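# Sort loose wooden strips into matching colour rows

## Task

Put every loose wooden strip into the existing row that has the same colour as that strip, then release it so that no gripper is holding anything at the end.

## Robot and tools

Robot: two arms, left_arm and right_arm, each with six joints and a parallel gripper. left_arm sits on the +y side. The names are labels only and do not tell you which side of a camera image an arm appears on.

Scene frame: the origin is on the table top midway between the arms. +x points out across the table, +z points up, and +y points toward left_arm. Positions are in metres.

Gripper: the fingers point along the gripper's own +z axis and close along its y axis. The reported hand position is the point between the finger pads, about 1 cm short of the tips. At long reach the printed position can differ from the real one.

Tool execute_actions takes "actions", a list holding one action, one wait, or nothing. It can also take an optional "pictures" boolean. Pictures are included by default.
- Empty list {"actions": []}: no command is sent. The call only reports the current state.
- Action {"rows": [...], "steps": n}: n is 1 to 15 control steps (each 1/30 s) and defaults to 15. You may give 1 to 15 rows. Each row is used for one step, and the last row repeats for any steps left over.
- Wait {"steps": n}: n is up to 300. No new command is sent. The call returns once n steps have passed since the previous result, and time you spend replying counts toward those steps.

Each row is one flat list of 14 numbers covering both arms, even when only one arm should move. The first seven belong to left_arm and the last seven to right_arm. For each arm the order is: waist, shoulder, elbow, wrist pitch, wrist yaw, wrist roll, opening.
- The six joint values are absolute target angles in radians, on the same scale as the Joint positions line. They are not offsets.
- Opening runs from -1 (closed) to +1 (fully open). It is also an absolute target.

Stated joint ranges (rad), the same for both arms:
- waist -2.880 to 2.880
- shoulder 0.000 to 3.142
- elbow 0.000 to 3.019
- wrist pitch -1.693 to 1.571
- wrist yaw -1.571 to 1.571
- wrist roll -2.094 to 2.094

A real limit can sit up to 0.019 rad either side of the stated one. A call is rejected, and nothing is sent, if a target goes more than 0.019 rad beyond a stated end and also lies farther out than that joint's last reported angle. A target beyond the real end is clipped to that end, and the result may then print "joint sent to its limit". That message can refer to an earlier action that is still running. If the message is absent, it does not prove there is more room.

Motion limits:
- Each step, the command sent to a joint is kept within a set distance of its measured angle: waist 0.264, shoulder 0.32, elbow 0.276, wrist pitch 0.33, wrist yaw 0.186, wrist roll 0.522 rad.
- If the commanded joints would move the hand more than 70 mm from where it is now, all of that arm's targets are pulled back proportionally.
- Distant goals therefore need several calls.
- Between calls the arms keep heading to the last row you sent. They stop trying once everything has nearly come to rest (stalled counts as rest) or any step is HELD. After that, only a fresh action makes them move or press further. Fingers already in motion finish their motion.

Gripping: grip_measured gives the measured finger opening on the same -1..1 scale as the command. Each gripper has a fixed reading error of up to about 1 mm. Away from the ends of the scale, the fingers are driven to where grip_measured would equal your command. To hold a strip, command roughly 0.03 below its grip_measured reading for a firm hold, or less below it for a gentler hold. Pad force tops out near 50-62 N. Parts under about 2 mm thick get less force, and the first contact can spike.

Result lines:
- A state line per arm gives end_effector_position (m) and end_effector_quat_wxyz, both in the scene frame.
- Joint positions and Joint velocities give, per arm, the six joints (rad, rad/s) followed by the pad gap (m, m/s; 0.094 m is fully open).
- "joint command not followed" means a clearance check changed or blocked some joint targets. The rest of the row still ran.
- HELD marks steps on which your row was fully or partly not sent.
- MOTOR HOT appears from 85 °C. Carrying load heats motors even while you are only thinking. At 100 °C an OVER-TEMPERATURE FAULT stops that arm and its gripper, and the arm drops. Keep holds short.

Tool zoom_image: give "camera" (cam_head_left or cam_head_right) and "region" [x0, y0, x1, y1] in pixels of that camera's most recent 504x504 image. The origin is the top-left corner, and the region can be at most 504 by 504. It returns a closer, more detailed view. Both cameras are head-mounted pinhole cameras with strong radial distortion (fx ≈ 466.8, cx ≈ 251, cy ≈ 251). Images arrive in the order cam_head_left, then cam_head_right.

Tool finished_scene: give "scene" (integer 1 or 2), the number of the current scene. This ends that scene for good and reports whether the goal was met. Call it only after every strip sits in its colour row and both grippers have let go. Replying without any tool call ends everything.

The simulation keeps running while you think and write. Random tugs may hit a held part, and loose objects may get nudged.

Things to avoid:
- knocking or placing anything off the table, which means failure
- arms colliding or pressing on each other
- dropping or slipping strips
- slamming or shoving hard
- jerky, wasteful motion

Each tool is called after "Emit:" as name(argument=value, ...), one argument or row to a line, values as JSON.

## Session

Emit:
execute_actions(
  actions=[],
)

Scene clock: 0.00 s of 5700.00 s.
left_arm: end_effector_position=(+0.2044, +0.6524, +0.3944) grip_measured=+1.000 end_effector_quat_wxyz=(-0.006, +0.386, +0.902, +0.192) | right_arm: end_effector_position=(+0.3109, -0.0480, +0.1205) grip_measured=+1.000 end_effector_quat_wxyz=(+0.544, +0.046, +0.760, +0.353)
Joint positions: left_arm=[ 1.16   1.237  1.534 -1.487 -0.074  1.822  0.094] | right_arm=[1.025 1.475 0.303 0.984 0.55  0.736 0.094]
Joint velocities: left_arm=[ 0.005 -0.015 -0.022 -0.002  0.022 -0.066  0.   ] | right_arm=[ 0.005 -0.024 -0.012 -0.022 -0.022  0.037  0.   ]
Motor temperatures (°C, as the motors report them): left_arm=[23 22 24 23 25 22] | right_arm=[23 23 26 24 26 23]

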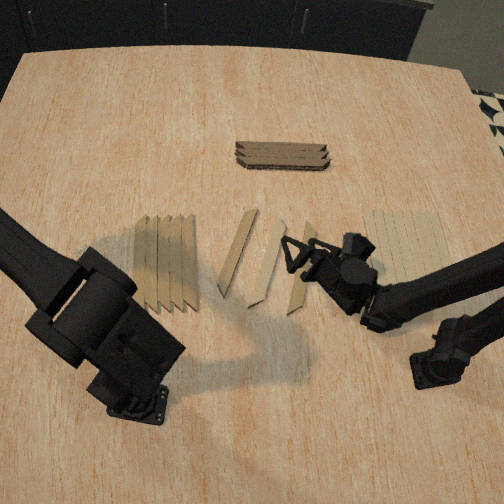

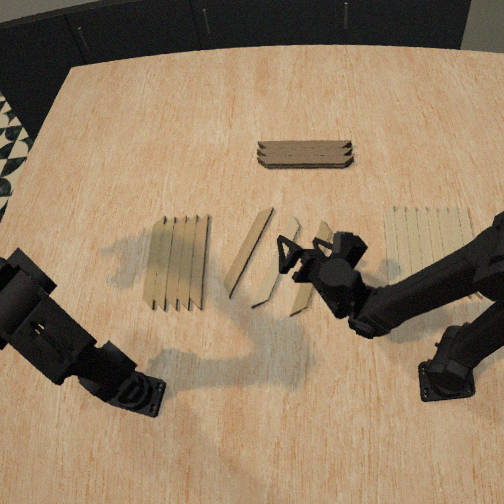

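Emit:
execute_actions(
  actions=[
    {"rows":[[0.5,1.6,1.3,-1.27,0,0,1,-0.5,1.3,1.0,-1.27,0,0,1]]},
  ],
  pictures=false,
)

Emit:
execute_actions(
  actions=[
    {"steps":90},
  ],
)

Emit:
zoom_image(
  camera="cam_head_left",
  region=[120,120,480,340],
)

Scene clock: 7.50 s of 5700.00 s.
left_arm: end_effector_position=(+0.3600, +0.5645, +0.1924) grip_measured=+1.000 end_effector_quat_wxyz=(+0.009, +0.346, +0.938, +0.024) | right_arm: end_effector_position=(+0.5019, -0.0935, +0.2115) grip_measured=+1.000 end_effector_quat_wxyz=(+0.538, -0.122, +0.808, +0.207)
Joint positions: left_arm=[ 0.786  1.526  1.331 -1.326 -0.013  1.332  0.094] | right_arm=[0.497 1.344 0.728 0.275 0.027 0.226 0.094]
Joint velocities: left_arm=[-1.216  0.63  -0.3    0.242 -0.037 -1.473  0.   ] | right_arm=[-1.089 -0.044  0.808 -1.302 -0.183 -0.535  0.   ]
Motor temperatures (°C, as the motors report them): left_arm=[23 22 26 23 25 22] | right_arm=[23 23 26 24 26 23]
Steps of this call (steps 1 to 90: nothing new was sent; then 4.00 s passed at rest; steps 91 to 105: all 15 steps of this action). Readings (joint positions):
91: left_arm=[1.155 1.240 1.527 -1.479 -0.068 1.803] | right_arm=[1.014 1.469 0.311 0.955 0.508 0.701]
92: left_arm=[1.145 1.242 1.516 -1.465 -0.061 1.778] | right_arm=[0.989 1.457 0.327 0.900 0.460 0.658]
94: left_arm=[1.109 1.263 1.486 -1.440 -0.048 1.728] | right_arm=[0.919 1.427 0.379 0.798 0.367 0.571]
98: left_arm=[1.016 1.347 1.423 -1.397 -0.029 1.618] | right_arm=[0.762 1.377 0.508 0.599 0.180 0.404]
105: the state above

Scene clock: 10.50 s of 5700.00 s.
left_arm: end_effector_position=(+0.4221, +0.4485, +0.1419) grip_measured=+1.000 end_effector_quat_wxyz=(-0.013, -0.165, +0.986, -0.003) | right_arm: end_effector_position=(+0.3311, -0.5215, +0.1322) grip_measured=+1.000 end_effector_quat_wxyz=(-0.027, +0.233, +0.972, +0.005)
Joint positions: left_arm=[ 0.504  1.608  1.292 -1.282  0.001  0.012  0.094] | right_arm=[-0.509  1.312  0.947 -1.262  0.002  0.012  0.094]
Joint velocities: left_arm=[ 0.015  0.005 -0.022 -0.002 -0.051  0.066  0.   ] | right_arm=[-0.024 -0.005 -0.002  0.002  0.007  0.095  0.   ]
Motor temperatures (°C, as the motors report them): left_arm=[23 23 26 23 25 22] | right_arm=[23 23 27 24 26 23]
Steps of this call (steps 1 to 45: the robot went on to your last target; steps 46 to 90: nothing new was sent). Readings (joint positions):
1: left_arm=[0.743 1.546 1.321 -1.319 -0.011 1.280] | right_arm=[0.460 1.343 0.755 0.230 0.022 0.210]
2: left_arm=[0.697 1.563 1.313 -1.312 -0.010 1.224] | right_arm=[0.423 1.343 0.782 0.185 0.017 0.194]
4: left_arm=[0.601 1.590 1.301 -1.297 -0.006 1.062] | right_arm=[0.345 1.342 0.830 0.087 0.010 0.163]
8: left_arm=[0.460 1.609 1.292 -1.283 0.004 0.671] | right_arm=[0.170 1.335 0.894 -0.126 0.004 0.113]
90: the state above
All arms were judged still, so your last target was given up. Only a new action makes them travel on or press farther. Fingers that are still opening or closing keep moving.

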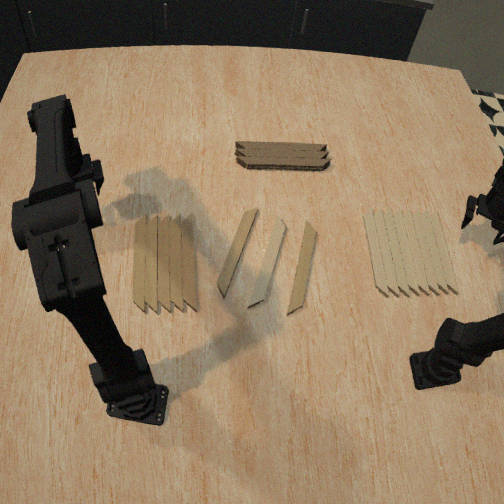

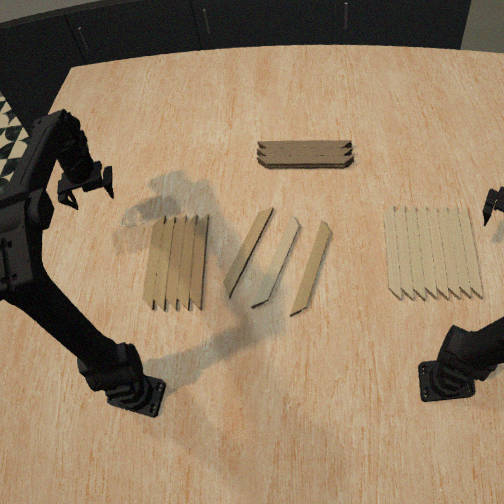

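Region (120, 120, 480, 340) of cam_head_left's 504x504 image, scaled by 1.400, with more detail than that image has.

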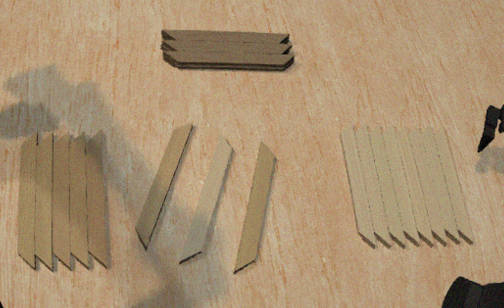

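Emit:
execute_actions(
  actions=[
    {"rows":[[-0.39,1.45,0.95,-1.05,0,0,1,-0.5,1.5,1.0,-1.05,0,0,1]]},
  ],
  pictures=false,
)

Emit:
execute_actions(
  actions=[
    {"steps":40},
  ],
)

Scene clock: 24.33 s of 5700.00 s.
left_arm: end_effector_position=(+0.3368, +0.1399, +0.0758) grip_measured=+1.000 end_effector_quat_wxyz=(-0.012, +0.213, +0.977, +0.004) | right_arm: end_effector_position=(+0.3818, -0.5465, +0.0696) grip_measured=+1.000 end_effector_quat_wxyz=(-0.014, +0.233, +0.972, +0.002)
Joint positions: left_arm=[-0.256  1.484  0.957 -1.068 -0.003  0.012  0.094] | right_arm=[-0.509  1.519  0.977 -1.057  0.002  0.011  0.094]
Joint velocities: left_arm=[-1.978 -0.063  0.007  0.154  0.081  0.066  0.   ] | right_arm=[ 0.005 -0.073  0.012 -0.007  0.007  0.007  0.   ]
Motor temperatures (°C, as the motors report them): left_arm=[23 23 27 23 25 22] | right_arm=[23 24 30 24 26 23]
Steps of this call (steps 1 to 90: nothing new was sent; then 10.33 s passed at rest; steps 91 to 105: all 15 steps of this action). Readings (joint positions):
91: left_arm=[0.495 1.600 1.273 -1.254 -0.003 0.012] | right_arm=[-0.509 1.321 0.947 -1.234 0.002 0.012]
92: left_arm=[0.479 1.581 1.232 -1.211 -0.005 0.012] | right_arm=[-0.509 1.342 0.952 -1.181 0.002 0.012]
94: left_arm=[0.414 1.538 1.138 -1.162 -0.005 0.012] | right_arm=[-0.509 1.415 0.970 -1.099 0.002 0.011]
98: left_arm=[0.208 1.490 0.999 -1.108 -0.005 0.012] | right_arm=[-0.509 1.524 0.977 -1.059 0.002 0.011]
105: the state above

Scene clock: 25.67 s of 5700.00 s.
left_arm: end_effector_position=(+0.3134, +0.0945, +0.0824) grip_measured=+1.000 end_effector_quat_wxyz=(+0.000, +0.277, +0.961, -0.001) | right_arm: end_effector_position=(+0.3820, -0.5467, +0.0713) grip_measured=+1.000 end_effector_quat_wxyz=(-0.012, +0.233, +0.972, +0.002)
Joint positions: left_arm=[-0.389  1.46   0.951 -1.061  0.001  0.012  0.094] | right_arm=[-0.509  1.514  0.977 -1.057  0.002  0.011  0.094]
Joint velocities: left_arm=[-0.015 -0.005 -0.002 -0.012  0.022 -0.022  0.   ] | right_arm=[-0.015 -0.005 -0.012 -0.017 -0.051  0.007  0.   ]
Motor temperatures (°C, as the motors report them): left_arm=[23 23 27 23 25 22] | right_arm=[23 24 30 24 26 23]
Steps of this call (steps 1 to 30: the robot went on to your last target; steps 31 to 40: nothing new was sent). Readings (joint positions):
1: left_arm=[-0.320 1.482 0.957 -1.064 -0.001 0.012] | right_arm=[-0.509 1.516 0.977 -1.057 0.002 0.011]
2: left_arm=[-0.374 1.480 0.957 -1.062 0.003 0.012] | right_arm=[-0.509 1.515 0.977 -1.057 0.002 0.011]
4: left_arm=[-0.435 1.472 0.956 -1.061 0.006 0.012] | right_arm=[-0.509 1.514 0.977 -1.057 0.002 0.011]
8: left_arm=[-0.419 1.460 0.952 -1.061 0.004 0.012] | right_arm=[-0.509 1.514 0.977 -1.057 0.002 0.011]
40: the state above
All arms were judged still, so your last target was given up. Only a new action makes them travel on or press farther. Fingers that are still opening or closing keep moving.

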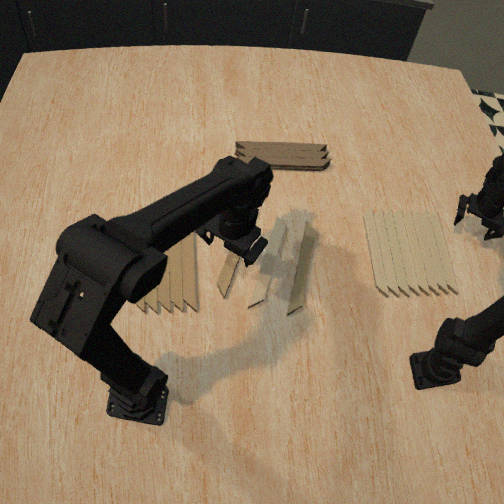

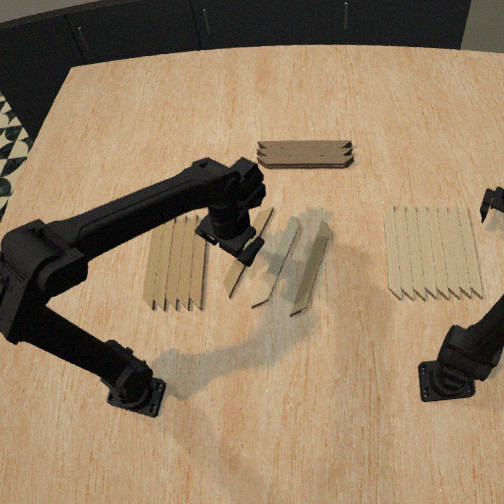

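Emit:
execute_actions(
  actions=[
    {"rows":[[-0.39,1.54,0.865,-0.88,0,-0.25,0.2,-0.5,1.5,1.0,-1.05,0,0,0.2]]},
  ],
  pictures=false,
)

Emit:
execute_actions(
  actions=[
    {"steps":15},
  ],
)

Emit:
zoom_image(
  camera="cam_head_right",
  region=[140,180,340,330],
)

Emit:
zoom_image(
  camera="cam_head_left",
  region=[140,180,340,330],
)

Scene clock: 38.43 s of 5700.00 s.
left_arm: end_effector_position=(+0.3035, +0.1006, +0.0210) grip_measured=+0.203 end_effector_quat_wxyz=(-0.008, +0.159, +0.987, +0.003) | right_arm: end_effector_position=(+0.3820, -0.5467, +0.0713) grip_measured=+0.203 end_effector_quat_wxyz=(-0.012, +0.233, +0.972, +0.002)
Joint positions: left_arm=[-0.389  1.545  0.852 -0.894  0.001 -0.229  0.056] | right_arm=[-0.509  1.514  0.977 -1.057  0.002  0.011  0.057]
Joint velocities: left_arm=[-0.005 -0.005  0.012  0.027 -0.022 -0.139 -0.   ] | right_arm=[ 0.005 -0.005  0.022 -0.007 -0.051 -0.007 -0.   ]
Motor temperatures (°C, as the motors report them): left_arm=[23 23 27 23 25 22] | right_arm=[23 24 30 24 26 23]
Steps of this call (steps 1 to 90: nothing new was sent; then 9.27 s passed at rest; steps 91 to 105: all 15 steps of this action). Readings (joint positions):
91: left_arm=[-0.389 1.462 0.938 -1.026 0.001 -0.027] | right_arm=[-0.509 1.514 0.977 -1.057 0.002 0.011]
92: left_arm=[-0.389 1.466 0.920 -0.971 0.001 -0.070] | right_arm=[-0.509 1.514 0.977 -1.057 0.002 0.011]
94: left_arm=[-0.389 1.493 0.888 -0.917 0.001 -0.130] | right_arm=[-0.509 1.514 0.977 -1.057 0.002 0.011]
98: left_arm=[-0.389 1.542 0.854 -0.900 0.001 -0.194] | right_arm=[-0.509 1.514 0.977 -1.057 0.002 0.011]
105: the state above

Scene clock: 38.93 s of 5700.00 s.
left_arm: end_effector_position=(+0.3036, +0.1005, +0.0210) grip_measured=+0.203 end_effector_quat_wxyz=(-0.008, +0.155, +0.988, +0.003) | right_arm: end_effector_position=(+0.3820, -0.5467, +0.0713) grip_measured=+0.203 end_effector_quat_wxyz=(-0.012, +0.233, +0.972, +0.002)
Joint positions: left_arm=[-0.389  1.545  0.852 -0.894  0.001 -0.237  0.056] | right_arm=[-0.509  1.514  0.977 -1.057  0.002  0.011  0.057]
Joint velocities: left_arm=[-0.005 -0.015 -0.022 -0.012 -0.022  0.022  0.   ] | right_arm=[-0.005 -0.005  0.017  0.022 -0.037  0.007 -0.001]
Motor temperatures (°C, as the motors report them): left_arm=[23 23 27 23 25 22] | right_arm=[23 24 30 24 26 23]
Steps of this call (steps 1 to 15: the robot went on to your last target). Readings (joint positions):
1: left_arm=[-0.389 1.545 0.852 -0.894 0.001 -0.230] | right_arm=[-0.509 1.514 0.977 -1.057 0.002 0.011]
2: left_arm=[-0.389 1.545 0.852 -0.894 0.001 -0.232] | right_arm=[-0.509 1.514 0.977 -1.057 0.002 0.011]
4: left_arm=[-0.389 1.545 0.852 -0.894 0.001 -0.234] | right_arm=[-0.509 1.514 0.977 -1.057 0.002 0.011]
8: left_arm=[-0.389 1.545 0.852 -0.894 0.001 -0.236] | right_arm=[-0.509 1.514 0.977 -1.057 0.002 0.011]
15: the state above
All arms were judged still, so your last target was given up. Only a new action makes them travel on or press farther. Fingers that are still opening or closing keep moving.

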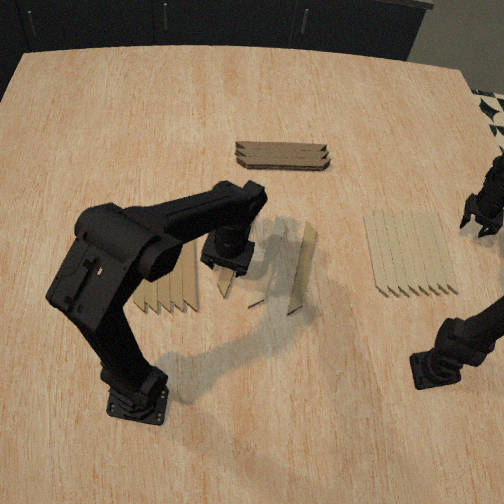

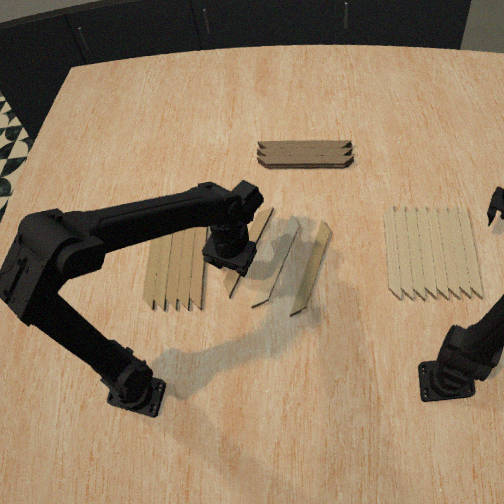

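Region (140, 180, 340, 330) of cam_head_right's 504x504 image, scaled by 2.520, with more detail than that image has; it fills the top 378 rows of this view, and the rest is white.

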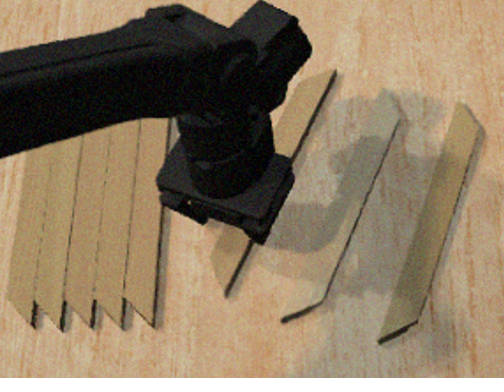

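Region (140, 180, 340, 330) of cam_head_left's 504x504 image, scaled by 2.520, with more detail than that image has; it fills the top 378 rows of this view, and the rest is white.

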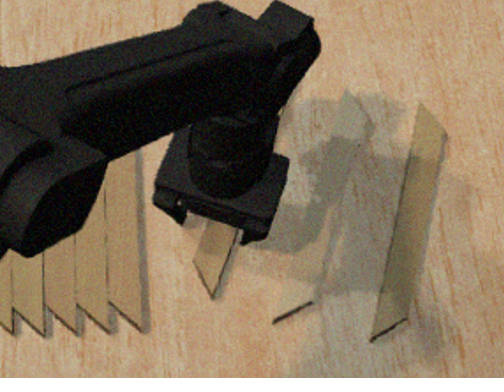

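Emit:
execute_actions(
  actions=[
    {"rows":[[-0.39,1.58,0.92,-0.86,0,-0.19,0.2,-0.5,1.5,1.0,-1.05,0,0,0.2],[-0.39,1.58,0.94,-0.86,0,-0.19,0.2,-0.5,1.5,1.0,-1.05,0,0,0.2],[-0.39,1.61,0.96,-0.86,0,-0.19,0.2,-0.5,1.5,1.0,-1.05,0,0,0.2],[-0.39,1.645,0.96,-0.85,0,-0.19,0.2,-0.5,1.5,1.0,-1.05,0,0,0.2]]},
  ],
  pictures=false,
)

Emit:
execute_actions(
  actions=[
    {"rows":[[-0.39,1.645,0.96,-0.85,0,-0.19,-0.6,-0.5,1.5,1.0,-1.05,0,0,0.2]]},
  ],
)

Scene clock: 46.57 s of 5700.00 s.
left_arm: end_effector_position=(+0.3421, +0.0770, +0.0196) grip_measured=+0.202 end_effector_quat_wxyz=(+0.015, +0.172, +0.985, -0.006) | right_arm: end_effector_position=(+0.3820, -0.5467, +0.0713) grip_measured=+0.203 end_effector_quat_wxyz=(-0.012, +0.233, +0.972, +0.002)
Joint positions: left_arm=[-0.389  1.624  0.945 -0.861  0.001 -0.203  0.056] | right_arm=[-0.509  1.514  0.977 -1.057  0.002  0.011  0.057]
Joint velocities: left_arm=[ 0.005 -0.005 -0.007 -0.007 -0.022  0.007  0.001] | right_arm=[-0.015 -0.015  0.002 -0.007 -0.037 -0.051 -0.   ]
Motor temperatures (°C, as the motors report them): left_arm=[23 23 27 23 25 22] | right_arm=[23 24 30 24 26 23]
Steps of this call (steps 1 to 90: nothing new was sent; then 4.13 s passed at rest; steps 91 to 105: all 15 steps of this action). Readings (joint positions):
91: left_arm=[-0.389 1.546 0.854 -0.892 0.001 -0.233] | right_arm=[-0.509 1.514 0.977 -1.057 0.002 0.011]
92: left_arm=[-0.389 1.550 0.862 -0.889 0.001 -0.226] | right_arm=[-0.509 1.514 0.977 -1.057 0.002 0.011]
94: left_arm=[-0.389 1.572 0.893 -0.883 0.001 -0.218] | right_arm=[-0.509 1.514 0.977 -1.057 0.002 0.011]
98: left_arm=[-0.389 1.624 0.944 -0.862 0.002 -0.207] | right_arm=[-0.509 1.514 0.977 -1.057 0.002 0.011]
105: the state above

Scene clock: 47.07 s of 5700.00 s.
left_arm: end_effector_position=(+0.3422, +0.0771, +0.0196) grip_measured=-0.433 end_effector_quat_wxyz=(+0.015, +0.173, +0.985, -0.006) | right_arm: end_effector_position=(+0.3820, -0.5467, +0.0713) grip_measured=+0.203 end_effector_quat_wxyz=(-0.012, +0.233, +0.972, +0.002)
Joint positions: left_arm=[-0.389  1.624  0.945 -0.861  0.    -0.201  0.027] | right_arm=[-0.509  1.514  0.977 -1.057  0.002  0.011  0.057]
Joint velocities: left_arm=[-0.015 -0.015  0.007 -0.012 -0.081  0.051 -0.   ] | right_arm=[ 0.005 -0.024 -0.002 -0.002 -0.081  0.007 -0.001]
Motor temperatures (°C, as the motors report them): left_arm=[23 23 27 23 25 22] | right_arm=[23 24 30 24 26 23]
Steps of this call (steps 1 to 15: all 15 steps of this action). Readings (joint positions):
1: left_arm=[-0.389 1.624 0.945 -0.861 0.001 -0.203] | right_arm=[-0.509 1.514 0.977 -1.057 0.002 0.011]
2: left_arm=[-0.389 1.624 0.945 -0.861 0.001 -0.203] | right_arm=[-0.509 1.514 0.977 -1.057 0.002 0.011]
4: left_arm=[-0.389 1.624 0.945 -0.861 0.000 -0.201] | right_arm=[-0.509 1.514 0.977 -1.057 0.002 0.011]
8: left_arm=[-0.389 1.624 0.945 -0.861 0.000 -0.201] | right_arm=[-0.509 1.514 0.977 -1.057 0.002 0.011]
15: the state above

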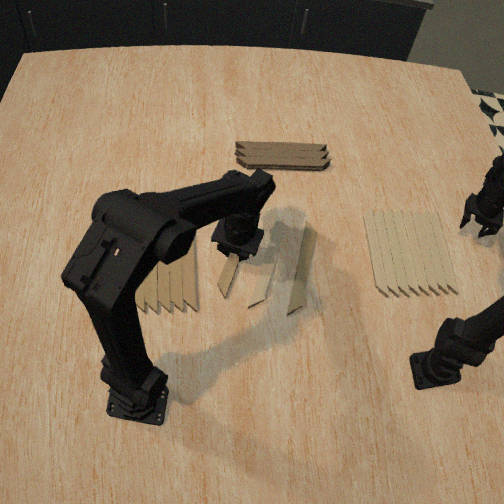

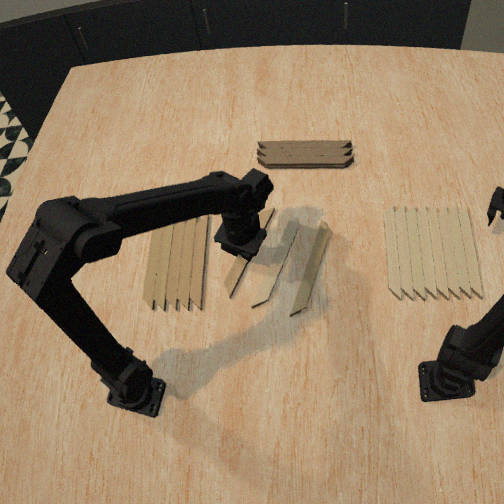

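Emit:
execute_actions(
  actions=[
    {"rows":[[-0.39,1.58,0.94,-0.87,0,-0.3,-0.47,-0.5,1.5,1.0,-1.05,0,0,0.2],[-0.37,1.56,0.92,-0.87,0,-0.4,-0.47,-0.5,1.5,1.0,-1.05,0,0,0.2],[-0.35,1.53,0.90,-0.87,0,-0.48,-0.47,-0.5,1.5,1.0,-1.05,0,0,0.2],[-0.33,1.51,0.88,-0.87,0,-0.48,-0.47,-0.5,1.5,1.0,-1.05,0,0,0.2],[-0.31,1.51,0.86,-0.87,0,-0.48,-0.47,-0.5,1.5,1.0,-1.05,0,0,0.2],[-0.29,1.51,0.84,-0.87,0,-0.48,-0.47,-0.5,1.5,1.0,-1.05,0,0,0.2]]},
  ],
  pictures=false,
)

Emit:
execute_actions(
  actions=[
    {"steps":15},
  ],
)

Emit:
zoom_image(
  camera="cam_head_right",
  region=[140,180,340,330],
)

Scene clock: 53.17 s of 5700.00 s.
left_arm: end_effector_position=(+0.3256, +0.1341, +0.0294) grip_measured=-0.433 end_effector_quat_wxyz=(+0.017, -0.007, +1.000, -0.008) | right_arm: end_effector_position=(+0.3820, -0.5467, +0.0713) grip_measured=+0.203 end_effector_quat_wxyz=(-0.012, +0.233, +0.972, +0.002)
Joint positions: left_arm=[-0.282  1.506  0.834 -0.862 -0.001 -0.456  0.027] | right_arm=[-0.509  1.514  0.977 -1.057  0.002  0.011  0.057]
Joint velocities: left_arm=[-0.024 -0.005 -0.002  0.007  0.007 -0.066  0.   ] | right_arm=[ 0.005  0.005 -0.012 -0.002 -0.037 -0.007 -0.   ]
Motor temperatures (°C, as the motors report them): left_arm=[23 23 27 23 25 22] | right_arm=[23 24 30 24 26 23]
Steps of this call (steps 1 to 15: the robot went on to your last target; steps 16 to 90: nothing new was sent; then 2.60 s passed at rest; steps 91 to 105: all 15 steps of this action). Readings (joint positions):
91: left_arm=[-0.389 1.622 0.945 -0.861 0.000 -0.214] | right_arm=[-0.509 1.514 0.977 -1.057 0.002 0.011]
92: left_arm=[-0.388 1.617 0.940 -0.861 0.000 -0.244] | right_arm=[-0.509 1.514 0.977 -1.057 0.002 0.011]
94: left_arm=[-0.379 1.587 0.915 -0.861 0.000 -0.321] | right_arm=[-0.509 1.514 0.977 -1.057 0.002 0.011]
98: left_arm=[-0.312 1.513 0.846 -0.861 0.000 -0.408] | right_arm=[-0.509 1.514 0.977 -1.057 0.002 0.011]
105: the state above

Scene clock: 53.67 s of 5700.00 s.
left_arm: end_effector_position=(+0.3256, +0.1341, +0.0294) grip_measured=-0.433 end_effector_quat_wxyz=(+0.017, -0.013, +1.000, -0.008) | right_arm: end_effector_position=(+0.3820, -0.5467, +0.0713) grip_measured=+0.203 end_effector_quat_wxyz=(-0.012, +0.233, +0.972, +0.002)
Joint positions: left_arm=[-0.282  1.506  0.834 -0.862 -0.001 -0.467  0.027] | right_arm=[-0.509  1.514  0.977 -1.057  0.002  0.011  0.057]
Joint velocities: left_arm=[-0.005  0.015 -0.007  0.002 -0.051 -0.037 -0.   ] | right_arm=[-0.024 -0.015  0.002 -0.017 -0.007  0.022 -0.001]
Motor temperatures (°C, as the motors report them): left_arm=[23 23 27 23 25 22] | right_arm=[23 24 30 24 26 23]
Steps of this call (steps 1 to 15: the robot went on to your last target). Readings (joint positions):
1: left_arm=[-0.282 1.506 0.834 -0.862 -0.001 -0.458] | right_arm=[-0.509 1.514 0.977 -1.057 0.002 0.011]
2: left_arm=[-0.282 1.506 0.834 -0.862 -0.001 -0.460] | right_arm=[-0.509 1.514 0.977 -1.057 0.002 0.011]
4: left_arm=[-0.282 1.506 0.834 -0.862 -0.001 -0.463] | right_arm=[-0.509 1.514 0.977 -1.057 0.002 0.011]
8: left_arm=[-0.282 1.506 0.834 -0.862 -0.001 -0.466] | right_arm=[-0.509 1.514 0.977 -1.057 0.002 0.011]
15: the state above

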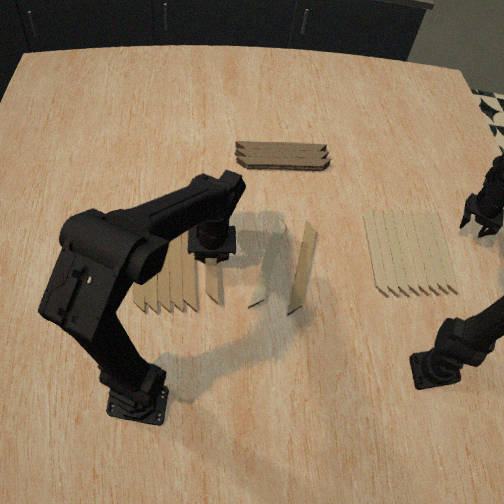

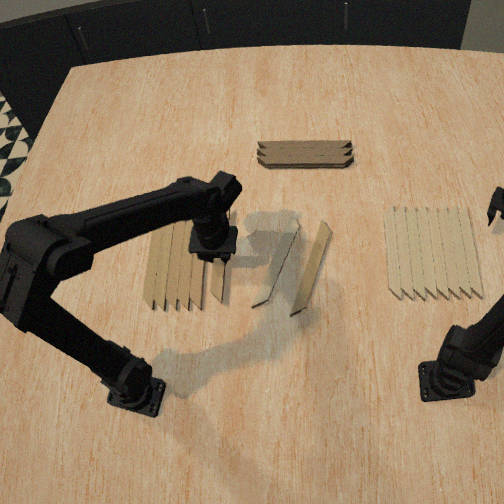

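Region (140, 180, 340, 330) of cam_head_right's 504x504 image, scaled by 2.520, with more detail than that image has; it fills the top 378 rows of this view, and the rest is white.

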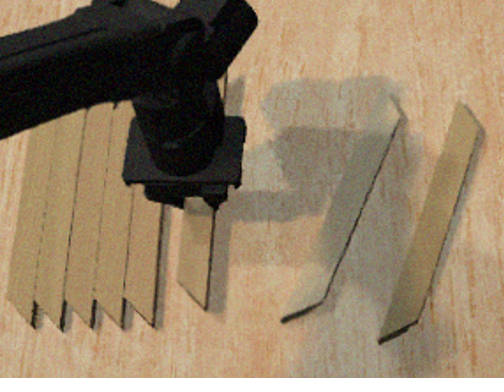

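Emit:
execute_actions(
  actions=[
    {"rows":[[-0.285,1.51,0.813,-0.87,0,-0.48,-0.47,0,1.5,1.05,-1.05,0,-1,0.2]]},
  ],
  pictures=false,
)

Emit:
execute_actions(
  actions=[
    {"rows":[[-0.285,1.51,0.813,-0.87,0,-0.48,-0.3,0.2,1.6,1.15,-1.05,0,-1.9,0.2]],"steps":8},
  ],
  pictures=false,
)

Emit:
execute_actions(
  actions=[
    {"rows":[[-0.285,1.42,0.88,-1,0,-0.48,-0.3,0.2,1.6,1.15,-1.05,0,-1.9,0.2]],"steps":10},
  ],
  pictures=false,
)

Emit:
execute_actions(
  actions=[
    {"rows":[[0.7,1.42,0.88,-1,0,-0.48,-0.3,0.87,1.71,1.2,-1.03,0,-1.9,0.2]]},
  ],
  pictures=false,
)

Emit:
execute_actions(
  actions=[
    {"steps":30},
  ],
)

Emit:
zoom_image(
  camera="cam_head_left",
  region=[140,180,340,330],
)

Scene clock: 64.77 s of 5700.00 s.
left_arm: end_effector_position=(+0.3140, +0.1396, +0.0215) grip_measured=-0.433 end_effector_quat_wxyz=(+0.005, -0.013, +1.000, -0.002) | right_arm: end_effector_position=(+0.4352, -0.3368, +0.0820) grip_measured=+0.203 end_effector_quat_wxyz=(+0.005, -0.462, +0.887, +0.001)
Joint positions: left_arm=[-0.282  1.506  0.808 -0.862 -0.001 -0.468  0.027] | right_arm=[ 0.039  1.514  1.009 -1.057 -0.005 -0.872  0.057]
Joint velocities: left_arm=[-0.005  0.005 -0.017  0.012  0.007 -0.022  0.   ] | right_arm=[-0.093 -0.015 -0.012  0.002  0.051 -0.755 -0.   ]
Motor temperatures (°C, as the motors report them): left_arm=[23 23 27 23 25 22] | right_arm=[23 24 30 24 26 23]
Steps of this call (steps 1 to 15: the robot went on to your last target; steps 16 to 90: nothing new was sent; then 7.60 s passed at rest; steps 91 to 105: all 15 steps of this action). Readings (joint positions):
91: left_arm=[-0.282 1.506 0.832 -0.862 -0.001 -0.468] | right_arm=[-0.498 1.514 0.977 -1.057 0.006 -0.036]
92: left_arm=[-0.282 1.506 0.828 -0.862 -0.001 -0.468] | right_arm=[-0.475 1.514 0.977 -1.057 0.008 -0.095]
94: left_arm=[-0.282 1.506 0.818 -0.862 -0.001 -0.468] | right_arm=[-0.395 1.514 0.977 -1.057 0.008 -0.213]
98: left_arm=[-0.282 1.506 0.808 -0.862 -0.001 -0.468] | right_arm=[-0.181 1.514 0.982 -1.057 0.006 -0.457]
105: the state above

Scene clock: 65.03 s of 5700.00 s.
left_arm: end_effector_position=(+0.3140, +0.1396, +0.0215) grip_measured=-0.303 end_effector_quat_wxyz=(+0.005, -0.013, +1.000, -0.002) | right_arm: end_effector_position=(+0.4651, -0.2574, +0.0856) grip_measured=+0.203 end_effector_quat_wxyz=(-0.017, +0.794, -0.608, +0.011)
Joint positions: left_arm=[-0.282  1.506  0.808 -0.862 -0.001 -0.468  0.033] | right_arm=[ 0.212  1.596  1.116 -1.051 -0.002 -1.574  0.057]
Joint velocities: left_arm=[-0.015  0.005  0.012 -0.007  0.007  0.037 -0.001] | right_arm=[ 0.366  0.024  0.012 -0.002 -0.037 -2.073 -0.   ]
Motor temperatures (°C, as the motors report them): left_arm=[23 23 27 23 25 22] | right_arm=[23 24 30 24 26 23]
Steps of this call (steps 1 to 8: all 8 steps of this action). Readings (joint positions):
1: left_arm=[-0.282 1.506 0.808 -0.862 -0.001 -0.468] | right_arm=[0.044 1.518 1.015 -1.058 0.001 -0.940]
2: left_arm=[-0.282 1.506 0.808 -0.862 -0.001 -0.468] | right_arm=[0.058 1.528 1.029 -1.059 0.004 -1.021]
4: left_arm=[-0.282 1.506 0.808 -0.862 -0.001 -0.468] | right_arm=[0.114 1.559 1.070 -1.059 0.004 -1.204]
8: the state above

Scene clock: 65.37 s of 5700.00 s.
left_arm: end_effector_position=(+0.3139, +0.1396, +0.0669) grip_measured=-0.302 end_effector_quat_wxyz=(+0.012, -0.013, +1.000, -0.006) | right_arm: end_effector_position=(+0.4651, -0.2576, +0.0856) grip_measured=+0.203 end_effector_quat_wxyz=(-0.015, +0.871, -0.490, +0.014)
Joint positions: left_arm=[-0.282  1.413  0.855 -0.985 -0.    -0.468  0.033] | right_arm=[ 0.211  1.596  1.116 -1.051 -0.002 -1.856  0.057]
Joint velocities: left_arm=[-0.015 -0.005  0.042  0.002 -0.007 -0.007  0.   ] | right_arm=[-0.015 -0.005  0.012  0.012  0.007 -0.198  0.001]
Motor temperatures (°C, as the motors report them): left_arm=[23 23 27 23 25 22] | right_arm=[23 24 30 24 26 23]
Steps of this call (steps 1 to 10: all 10 steps of this action). Readings (joint positions):
1: left_arm=[-0.282 1.502 0.813 -0.886 -0.000 -0.468] | right_arm=[0.220 1.596 1.116 -1.051 -0.002 -1.638]
2: left_arm=[-0.282 1.493 0.820 -0.925 -0.000 -0.468] | right_arm=[0.222 1.596 1.116 -1.051 -0.002 -1.689]
4: left_arm=[-0.282 1.461 0.830 -0.967 -0.000 -0.468] | right_arm=[0.218 1.596 1.116 -1.051 -0.002 -1.761]
8: left_arm=[-0.282 1.416 0.850 -0.984 -0.000 -0.468] | right_arm=[0.212 1.596 1.116 -1.051 -0.002 -1.837]
10: the state above

Scene clock: 65.87 s of 5700.00 s.
left_arm: end_effector_position=(+0.3074, +0.4622, +0.0672) grip_measured=-0.302 end_effector_quat_wxyz=(+0.014, -0.459, +0.888, +0.001) | right_arm: end_effector_position=(+0.3228, -0.0242, +0.0474) grip_measured=+0.203 end_effector_quat_wxyz=(+0.014, +0.981, -0.192, -0.007)
Joint positions: left_arm=[ 0.646  1.413  0.855 -0.985 -0.001 -0.468  0.033] | right_arm=[ 0.828  1.702  1.139 -1.039  0.001 -1.879  0.057]
Joint velocities: left_arm=[ 1.822  0.005  0.012  0.002 -0.081  0.007  0.001] | right_arm=[ 1.275  0.083  0.168  0.022 -0.081 -0.168 -0.001]
Motor temperatures (°C, as the motors report them): left_arm=[23 23 27 23 25 22] | right_arm=[23 24 30 24 26 23]
Steps of this call (steps 1 to 15: all 15 steps of this action). Readings (joint positions):
1: left_arm=[-0.267 1.413 0.855 -0.985 0.006 -0.468] | right_arm=[0.220 1.599 1.117 -1.051 0.002 -1.859]
2: left_arm=[-0.234 1.413 0.855 -0.985 0.009 -0.468] | right_arm=[0.238 1.604 1.119 -1.051 0.005 -1.861]
4: left_arm=[-0.123 1.413 0.855 -0.985 0.008 -0.468] | right_arm=[0.303 1.623 1.125 -1.048 0.005 -1.865]
8: left_arm=[0.151 1.413 0.855 -0.985 0.004 -0.468] | right_arm=[0.482 1.666 1.128 -1.042 0.005 -1.869]
15: the state above

Scene clock: 66.87 s of 5700.00 s.
left_arm: end_effector_position=(+0.2974, +0.4790, +0.0672) grip_measured=-0.302 end_effector_quat_wxyz=(+0.013, -0.484, +0.875, +0.001) | right_arm: end_effector_position=(+0.3122, -0.0033, +0.0532) grip_measured=+0.203 end_effector_quat_wxyz=(+0.004, +0.986, -0.164, -0.003)
Joint positions: left_arm=[ 0.7    1.413  0.855 -0.987 -0.002 -0.471  0.033] | right_arm=[ 0.874  1.704  1.16  -1.037 -0.001 -1.888  0.057]
Joint velocities: left_arm=[-0.015 -0.015  0.012 -0.002  0.022  0.022 -0.   ] | right_arm=[-0.015 -0.015 -0.012 -0.022  0.037 -0.066 -0.001]
Motor temperatures (°C, as the motors report them): left_arm=[23 23 27 23 25 22] | right_arm=[23 24 30 24 26 23]
Steps of this call (steps 1 to 30: the robot went on to your last target). Readings (joint positions):
1: left_arm=[0.698 1.413 0.855 -0.985 -0.004 -0.469] | right_arm=[0.867 1.704 1.145 -1.038 -0.002 -1.881]
2: left_arm=[0.732 1.413 0.855 -0.985 -0.006 -0.470] | right_arm=[0.894 1.704 1.151 -1.037 -0.004 -1.882]
4: left_arm=[0.748 1.413 0.855 -0.986 -0.006 -0.471] | right_arm=[0.916 1.704 1.158 -1.037 -0.005 -1.884]
8: left_arm=[0.712 1.413 0.855 -0.987 -0.002 -0.471] | right_arm=[0.894 1.704 1.160 -1.037 -0.003 -1.887]
30: the state above
All arms were judged still, so your last target was given up. Only a new action makes them travel on or press farther. Fingers that are still opening or closing keep moving.

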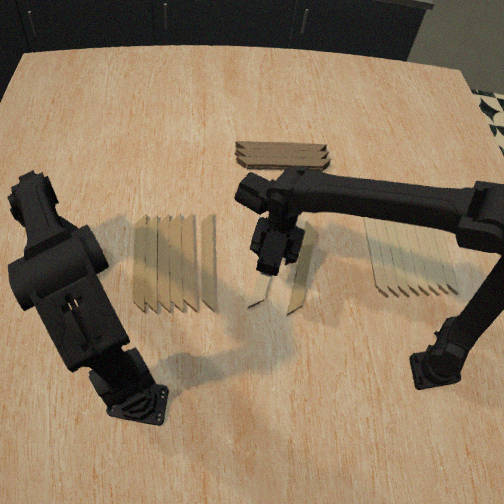

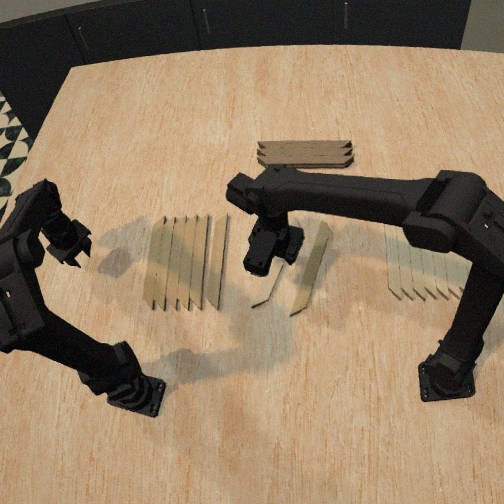

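Region (140, 180, 340, 330) of cam_head_left's 504x504 image, scaled by 2.520, with more detail than that image has; it fills the top 378 rows of this view, and the rest is white.

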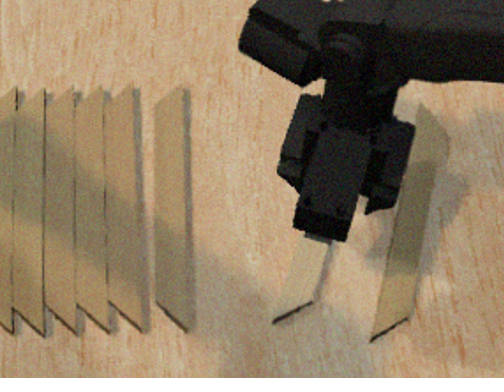

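Emit:
execute_actions(
  actions=[
    {"rows":[[0.7,1.42,0.88,-1,0,-0.48,-0.3,0.88,1.75,1.18,-0.97,0,-1.9,0.3],[0.7,1.42,0.88,-1,0,-0.48,-0.3,0.88,1.75,1.18,-0.97,0,-1.9,0.3],[0.7,1.42,0.88,-1,0,-0.48,-0.3,0.88,1.77,1.18,-0.95,0,-1.9,0.3],[0.7,1.42,0.88,-1,0,-0.48,-0.3,0.88,1.77,1.18,-0.95,0,-1.9,0.3],[0.7,1.42,0.88,-1,0,-0.48,-0.3,0.88,1.8,1.18,-0.93,0,-1.9,0.3]]},
  ],
)

Emit:
execute_actions(
  actions=[
    {"rows":[[0.7,1.42,0.88,-1,0,-0.48,-0.3,0.88,1.8,1.18,-0.93,0,-1.9,-0.49]]},
  ],
  pictures=false,
)

Scene clock: 75.03 s of 5700.00 s.
left_arm: end_effector_position=(+0.2974, +0.4790, +0.0672) grip_measured=-0.302 end_effector_quat_wxyz=(+0.013, -0.484, +0.875, +0.001) | right_arm: end_effector_position=(+0.3232, +0.0112, +0.0161) grip_measured=+0.297 end_effector_quat_wxyz=(-0.004, +0.986, -0.164, +0.002)
Joint positions: left_arm=[ 0.7    1.413  0.855 -0.987 -0.002 -0.471  0.033] | right_arm=[ 0.874  1.789  1.163 -0.936 -0.001 -1.889  0.061]
Joint velocities: left_arm=[-0.005 -0.005 -0.007 -0.007  0.037 -0.022 -0.   ] | right_arm=[-0.005 -0.005 -0.007  0.007  0.037 -0.037  0.   ]
Motor temperatures (°C, as the motors report them): left_arm=[23 23 28 23 25 22] | right_arm=[23 25 30 24 26 23]
Steps of this call (steps 1 to 90: nothing new was sent; then 4.67 s passed at rest; steps 91 to 105: all 15 steps of this action). Readings (joint positions):
91: left_arm=[0.700 1.413 0.855 -0.987 -0.002 -0.471] | right_arm=[0.874 1.706 1.160 -1.028 -0.001 -1.888]
92: left_arm=[0.700 1.413 0.855 -0.987 -0.002 -0.471] | right_arm=[0.874 1.709 1.160 -1.011 -0.001 -1.889]
94: left_arm=[0.700 1.413 0.855 -0.987 -0.002 -0.471] | right_arm=[0.874 1.722 1.160 -0.978 -0.001 -1.889]
98: left_arm=[0.700 1.413 0.855 -0.987 -0.002 -0.471] | right_arm=[0.874 1.772 1.160 -0.943 -0.001 -1.889]
105: the state above

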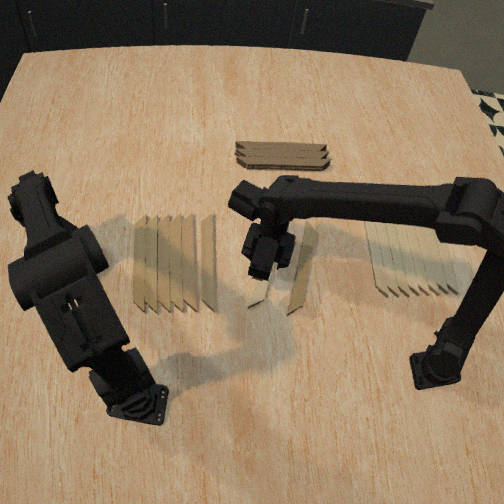

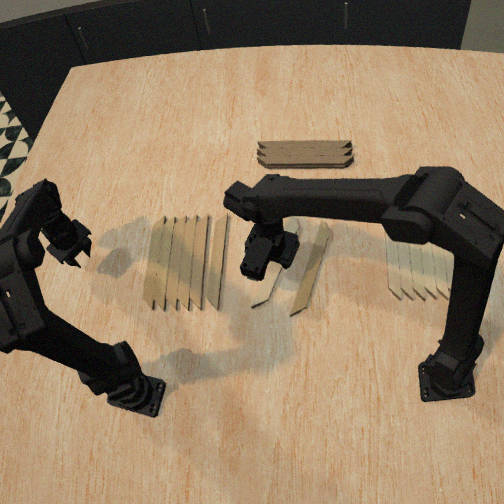

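Scene clock: 75.53 s of 5700.00 s.
left_arm: end_effector_position=(+0.2974, +0.4790, +0.0672) grip_measured=-0.302 end_effector_quat_wxyz=(+0.013, -0.484, +0.875, +0.001) | right_arm: end_effector_position=(+0.3233, +0.0113, +0.0161) grip_measured=-0.441 end_effector_quat_wxyz=(-0.004, +0.986, -0.164, +0.002)
Joint positions: left_arm=[ 0.7    1.413  0.855 -0.987 -0.002 -0.471  0.033] | right_arm=[ 0.874  1.789  1.163 -0.936 -0.001 -1.89   0.026]
Joint velocities: left_arm=[ 0.015 -0.015 -0.002  0.007  0.022  0.007  0.   ] | right_arm=[-0.005 -0.005  0.007  0.012 -0.051  0.022  0.   ]
Motor temperatures (°C, as the motors report them): left_arm=[23 23 28 23 25 22] | right_arm=[23 25 30 24 26 23]
Steps of this call (steps 1 to 15: all 15 steps of this action). Readings (joint positions):
1: left_arm=[0.700 1.413 0.855 -0.987 -0.002 -0.471] | right_arm=[0.874 1.789 1.163 -0.936 -0.001 -1.889]
2: left_arm=[0.700 1.413 0.855 -0.987 -0.002 -0.471] | right_arm=[0.874 1.789 1.163 -0.936 -0.001 -1.889]
4: left_arm=[0.700 1.413 0.855 -0.987 -0.002 -0.471] | right_arm=[0.874 1.789 1.163 -0.936 -0.001 -1.890]
8: left_arm=[0.700 1.413 0.855 -0.987 -0.002 -0.471] | right_arm=[0.874 1.789 1.163 -0.936 -0.001 -1.890]
15: the state above

Target (.34,-.195): r≈.356, waist .475.

Emit:
execute_actions(
  actions=[
    {"rows":[[0.7,1.42,0.88,-1,0,-0.48,-0.3,0.88,1.65,1.18,-1.05,0,-1.7,-0.49]],"steps":8},
  ],
  pictures=false,
)

Emit:
execute_actions(
  actions=[
    {"rows":[[0.7,1.42,0.88,-1,0,-0.48,-0.3,0.475,1.41,0.88,-1,0,0.5,-0.49]]},
  ],
  pictures=false,
)

Emit:
execute_actions(
  actions=[
    {"steps":20},
  ],
  pictures=false,
)

Emit:
execute_actions(
  actions=[
    {"rows":[[0.7,1.42,0.88,-1,0,-0.48,-0.3,0.475,1.48,0.82,-0.89,0,0.5,-0.49]]},
  ],
)

Emit:
zoom_image(
  camera="cam_head_left",
  region=[280,170,480,320],
)

Scene clock: 81.67 s of 5700.00 s.
left_arm: end_effector_position=(+0.2974, +0.4790, +0.0672) grip_measured=-0.302 end_effector_quat_wxyz=(+0.013, -0.484, +0.875, +0.001) | right_arm: end_effector_position=(+0.3140, -0.0010, +0.0761) grip_measured=-0.441 end_effector_quat_wxyz=(-0.018, +0.972, -0.236, +0.007)
Joint positions: left_arm=[ 0.7    1.413  0.855 -0.987 -0.002 -0.471  0.033] | right_arm=[ 0.874  1.652  1.16  -1.039 -0.001 -1.743  0.026]
Joint velocities: left_arm=[ 0.005 -0.005 -0.017  0.002  0.022 -0.022  0.   ] | right_arm=[ 0.015 -0.405  0.022 -0.032 -0.007  0.212 -0.001]
Motor temperatures (°C, as the motors report them): left_arm=[23 23 28 23 25 22] | right_arm=[23 25 30 24 26 23]
Steps of this call (steps 1 to 15: the robot went on to your last target; steps 16 to 90: nothing new was sent; then 2.87 s passed at rest; steps 91 to 98: all 8 steps of this action). Readings (joint positions):
91: left_arm=[0.700 1.413 0.855 -0.987 -0.002 -0.471] | right_arm=[0.874 1.783 1.163 -0.953 -0.001 -1.862]
92: left_arm=[0.700 1.413 0.855 -0.987 -0.002 -0.471] | right_arm=[0.874 1.771 1.162 -0.984 -0.001 -1.831]
94: left_arm=[0.700 1.413 0.855 -0.987 -0.002 -0.471] | right_arm=[0.874 1.731 1.160 -1.027 -0.001 -1.788]
98: the state above

Scene clock: 82.17 s of 5700.00 s.
left_arm: end_effector_position=(+0.2974, +0.4790, +0.0672) grip_measured=-0.302 end_effector_quat_wxyz=(+0.013, -0.484, +0.875, +0.001) | right_arm: end_effector_position=(+0.3525, -0.2019, +0.0715) grip_measured=-0.441 end_effector_quat_wxyz=(+0.008, -0.517, +0.856, -0.003)
Joint positions: left_arm=[ 0.7    1.413  0.855 -0.987 -0.002 -0.471  0.033] | right_arm=[ 0.444  1.421  0.877 -1.011  0.004 -0.594  0.026]
Joint velocities: left_arm=[-0.015 -0.005 -0.002  0.002 -0.066 -0.022  0.001] | right_arm=[ 0.21   0.005 -0.027  0.022 -0.007  2.718  0.   ]
Motor temperatures (°C, as the motors report them): left_arm=[23 23 28 23 25 22] | right_arm=[23 25 30 24 26 23]
Steps of this call (steps 1 to 15: all 15 steps of this action). Readings (joint positions):
1: left_arm=[0.700 1.413 0.855 -0.987 -0.002 -0.471] | right_arm=[0.867 1.633 1.146 -1.031 -0.004 -1.705]
2: left_arm=[0.700 1.413 0.855 -0.987 -0.002 -0.471] | right_arm=[0.853 1.604 1.115 -1.019 -0.007 -1.659]
4: left_arm=[0.700 1.413 0.855 -0.987 -0.002 -0.471] | right_arm=[0.795 1.542 1.037 -1.014 -0.007 -1.562]
8: left_arm=[0.700 1.413 0.855 -0.987 -0.002 -0.471] | right_arm=[0.594 1.452 0.918 -1.013 -0.005 -1.285]
15: the state above

Scene clock: 82.83 s of 5700.00 s.
left_arm: end_effector_position=(+0.2974, +0.4790, +0.0672) grip_measured=-0.302 end_effector_quat_wxyz=(+0.013, -0.484, +0.875, +0.001) | right_arm: end_effector_position=(+0.3484, -0.1940, +0.0715) grip_measured=-0.441 end_effector_quat_wxyz=(+0.007, -0.025, +1.000, +0.003)
Joint positions: left_arm=[ 0.7    1.413  0.855 -0.987 -0.002 -0.471  0.033] | right_arm=[ 0.468  1.421  0.877 -1.011  0.001  0.467  0.026]
Joint velocities: left_arm=[ 0.005 -0.005 -0.022  0.007 -0.081 -0.007 -0.001] | right_arm=[-0.005 -0.015 -0.022  0.002  0.007  0.139 -0.   ]
Motor temperatures (°C, as the motors report them): left_arm=[23 23 28 23 25 22] | right_arm=[23 25 30 24 26 23]
Steps of this call (steps 1 to 20: the robot went on to your last target). Readings (joint positions):
1: left_arm=[0.700 1.413 0.855 -0.987 -0.002 -0.471] | right_arm=[0.452 1.421 0.877 -1.011 0.003 -0.495]
2: left_arm=[0.700 1.413 0.855 -0.987 -0.002 -0.471] | right_arm=[0.458 1.421 0.877 -1.011 0.002 -0.397]
4: left_arm=[0.700 1.413 0.855 -0.987 -0.002 -0.471] | right_arm=[0.466 1.421 0.877 -1.011 0.001 -0.201]
8: left_arm=[0.700 1.413 0.855 -0.987 -0.002 -0.471] | right_arm=[0.468 1.421 0.877 -1.011 0.001 0.172]
20: the state above

Scene clock: 83.33 s of 5700.00 s.
left_arm: end_effector_position=(+0.2974, +0.4790, +0.0672) grip_measured=-0.302 end_effector_quat_wxyz=(+0.013, -0.484, +0.875, +0.001) | right_arm: end_effector_position=(+0.3420, -0.1976, +0.0304) grip_measured=-0.441 end_effector_quat_wxyz=(+0.000, -0.015, +1.000, -0.001)
Joint positions: left_arm=[ 0.7    1.413  0.855 -0.987 -0.002 -0.471  0.033] | right_arm=[ 0.468  1.484  0.813 -0.9    0.001  0.487  0.026]
Joint velocities: left_arm=[-0.015  0.015 -0.002 -0.012  0.007  0.022 -0.   ] | right_arm=[-0.005 -0.005  0.012  0.022  0.051 -0.037 -0.001]
Motor temperatures (°C, as the motors report them): left_arm=[23 23 28 23 25 22] | right_arm=[23 25 30 24 26 23]
Steps of this call (steps 1 to 15: all 15 steps of this action). Readings (joint positions):
1: left_arm=[0.700 1.413 0.855 -0.987 -0.002 -0.471] | right_arm=[0.468 1.422 0.869 -0.989 0.001 0.471]
2: left_arm=[0.700 1.413 0.855 -0.987 -0.002 -0.471] | right_arm=[0.468 1.425 0.857 -0.952 0.001 0.475]
4: left_arm=[0.700 1.413 0.855 -0.987 -0.002 -0.471] | right_arm=[0.468 1.444 0.837 -0.915 0.001 0.479]
8: left_arm=[0.700 1.413 0.855 -0.987 -0.002 -0.471] | right_arm=[0.468 1.480 0.816 -0.904 0.001 0.485]
15: the state above

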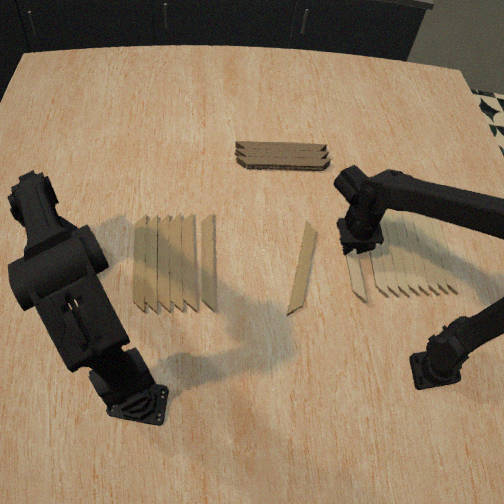

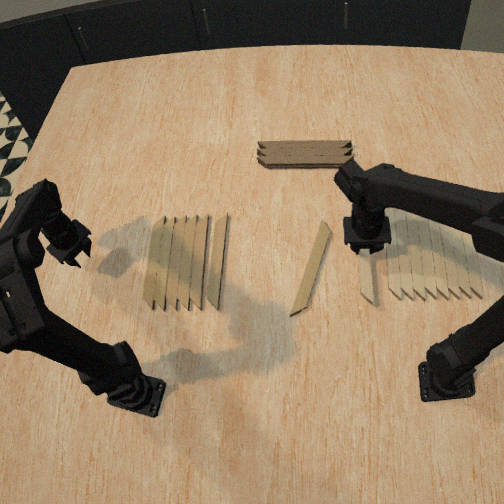

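Region (280, 170, 480, 320) of cam_head_left's 504x504 image, scaled by 2.520, with more detail than that image has; it fills the top 378 rows of this view, and the rest is white.

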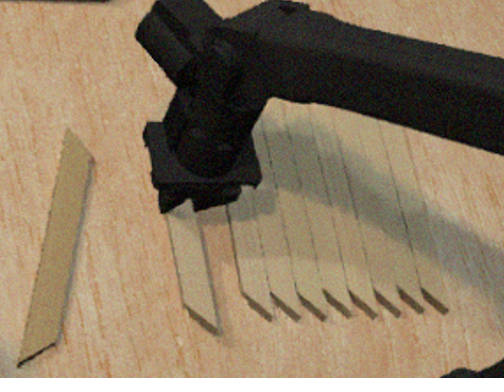

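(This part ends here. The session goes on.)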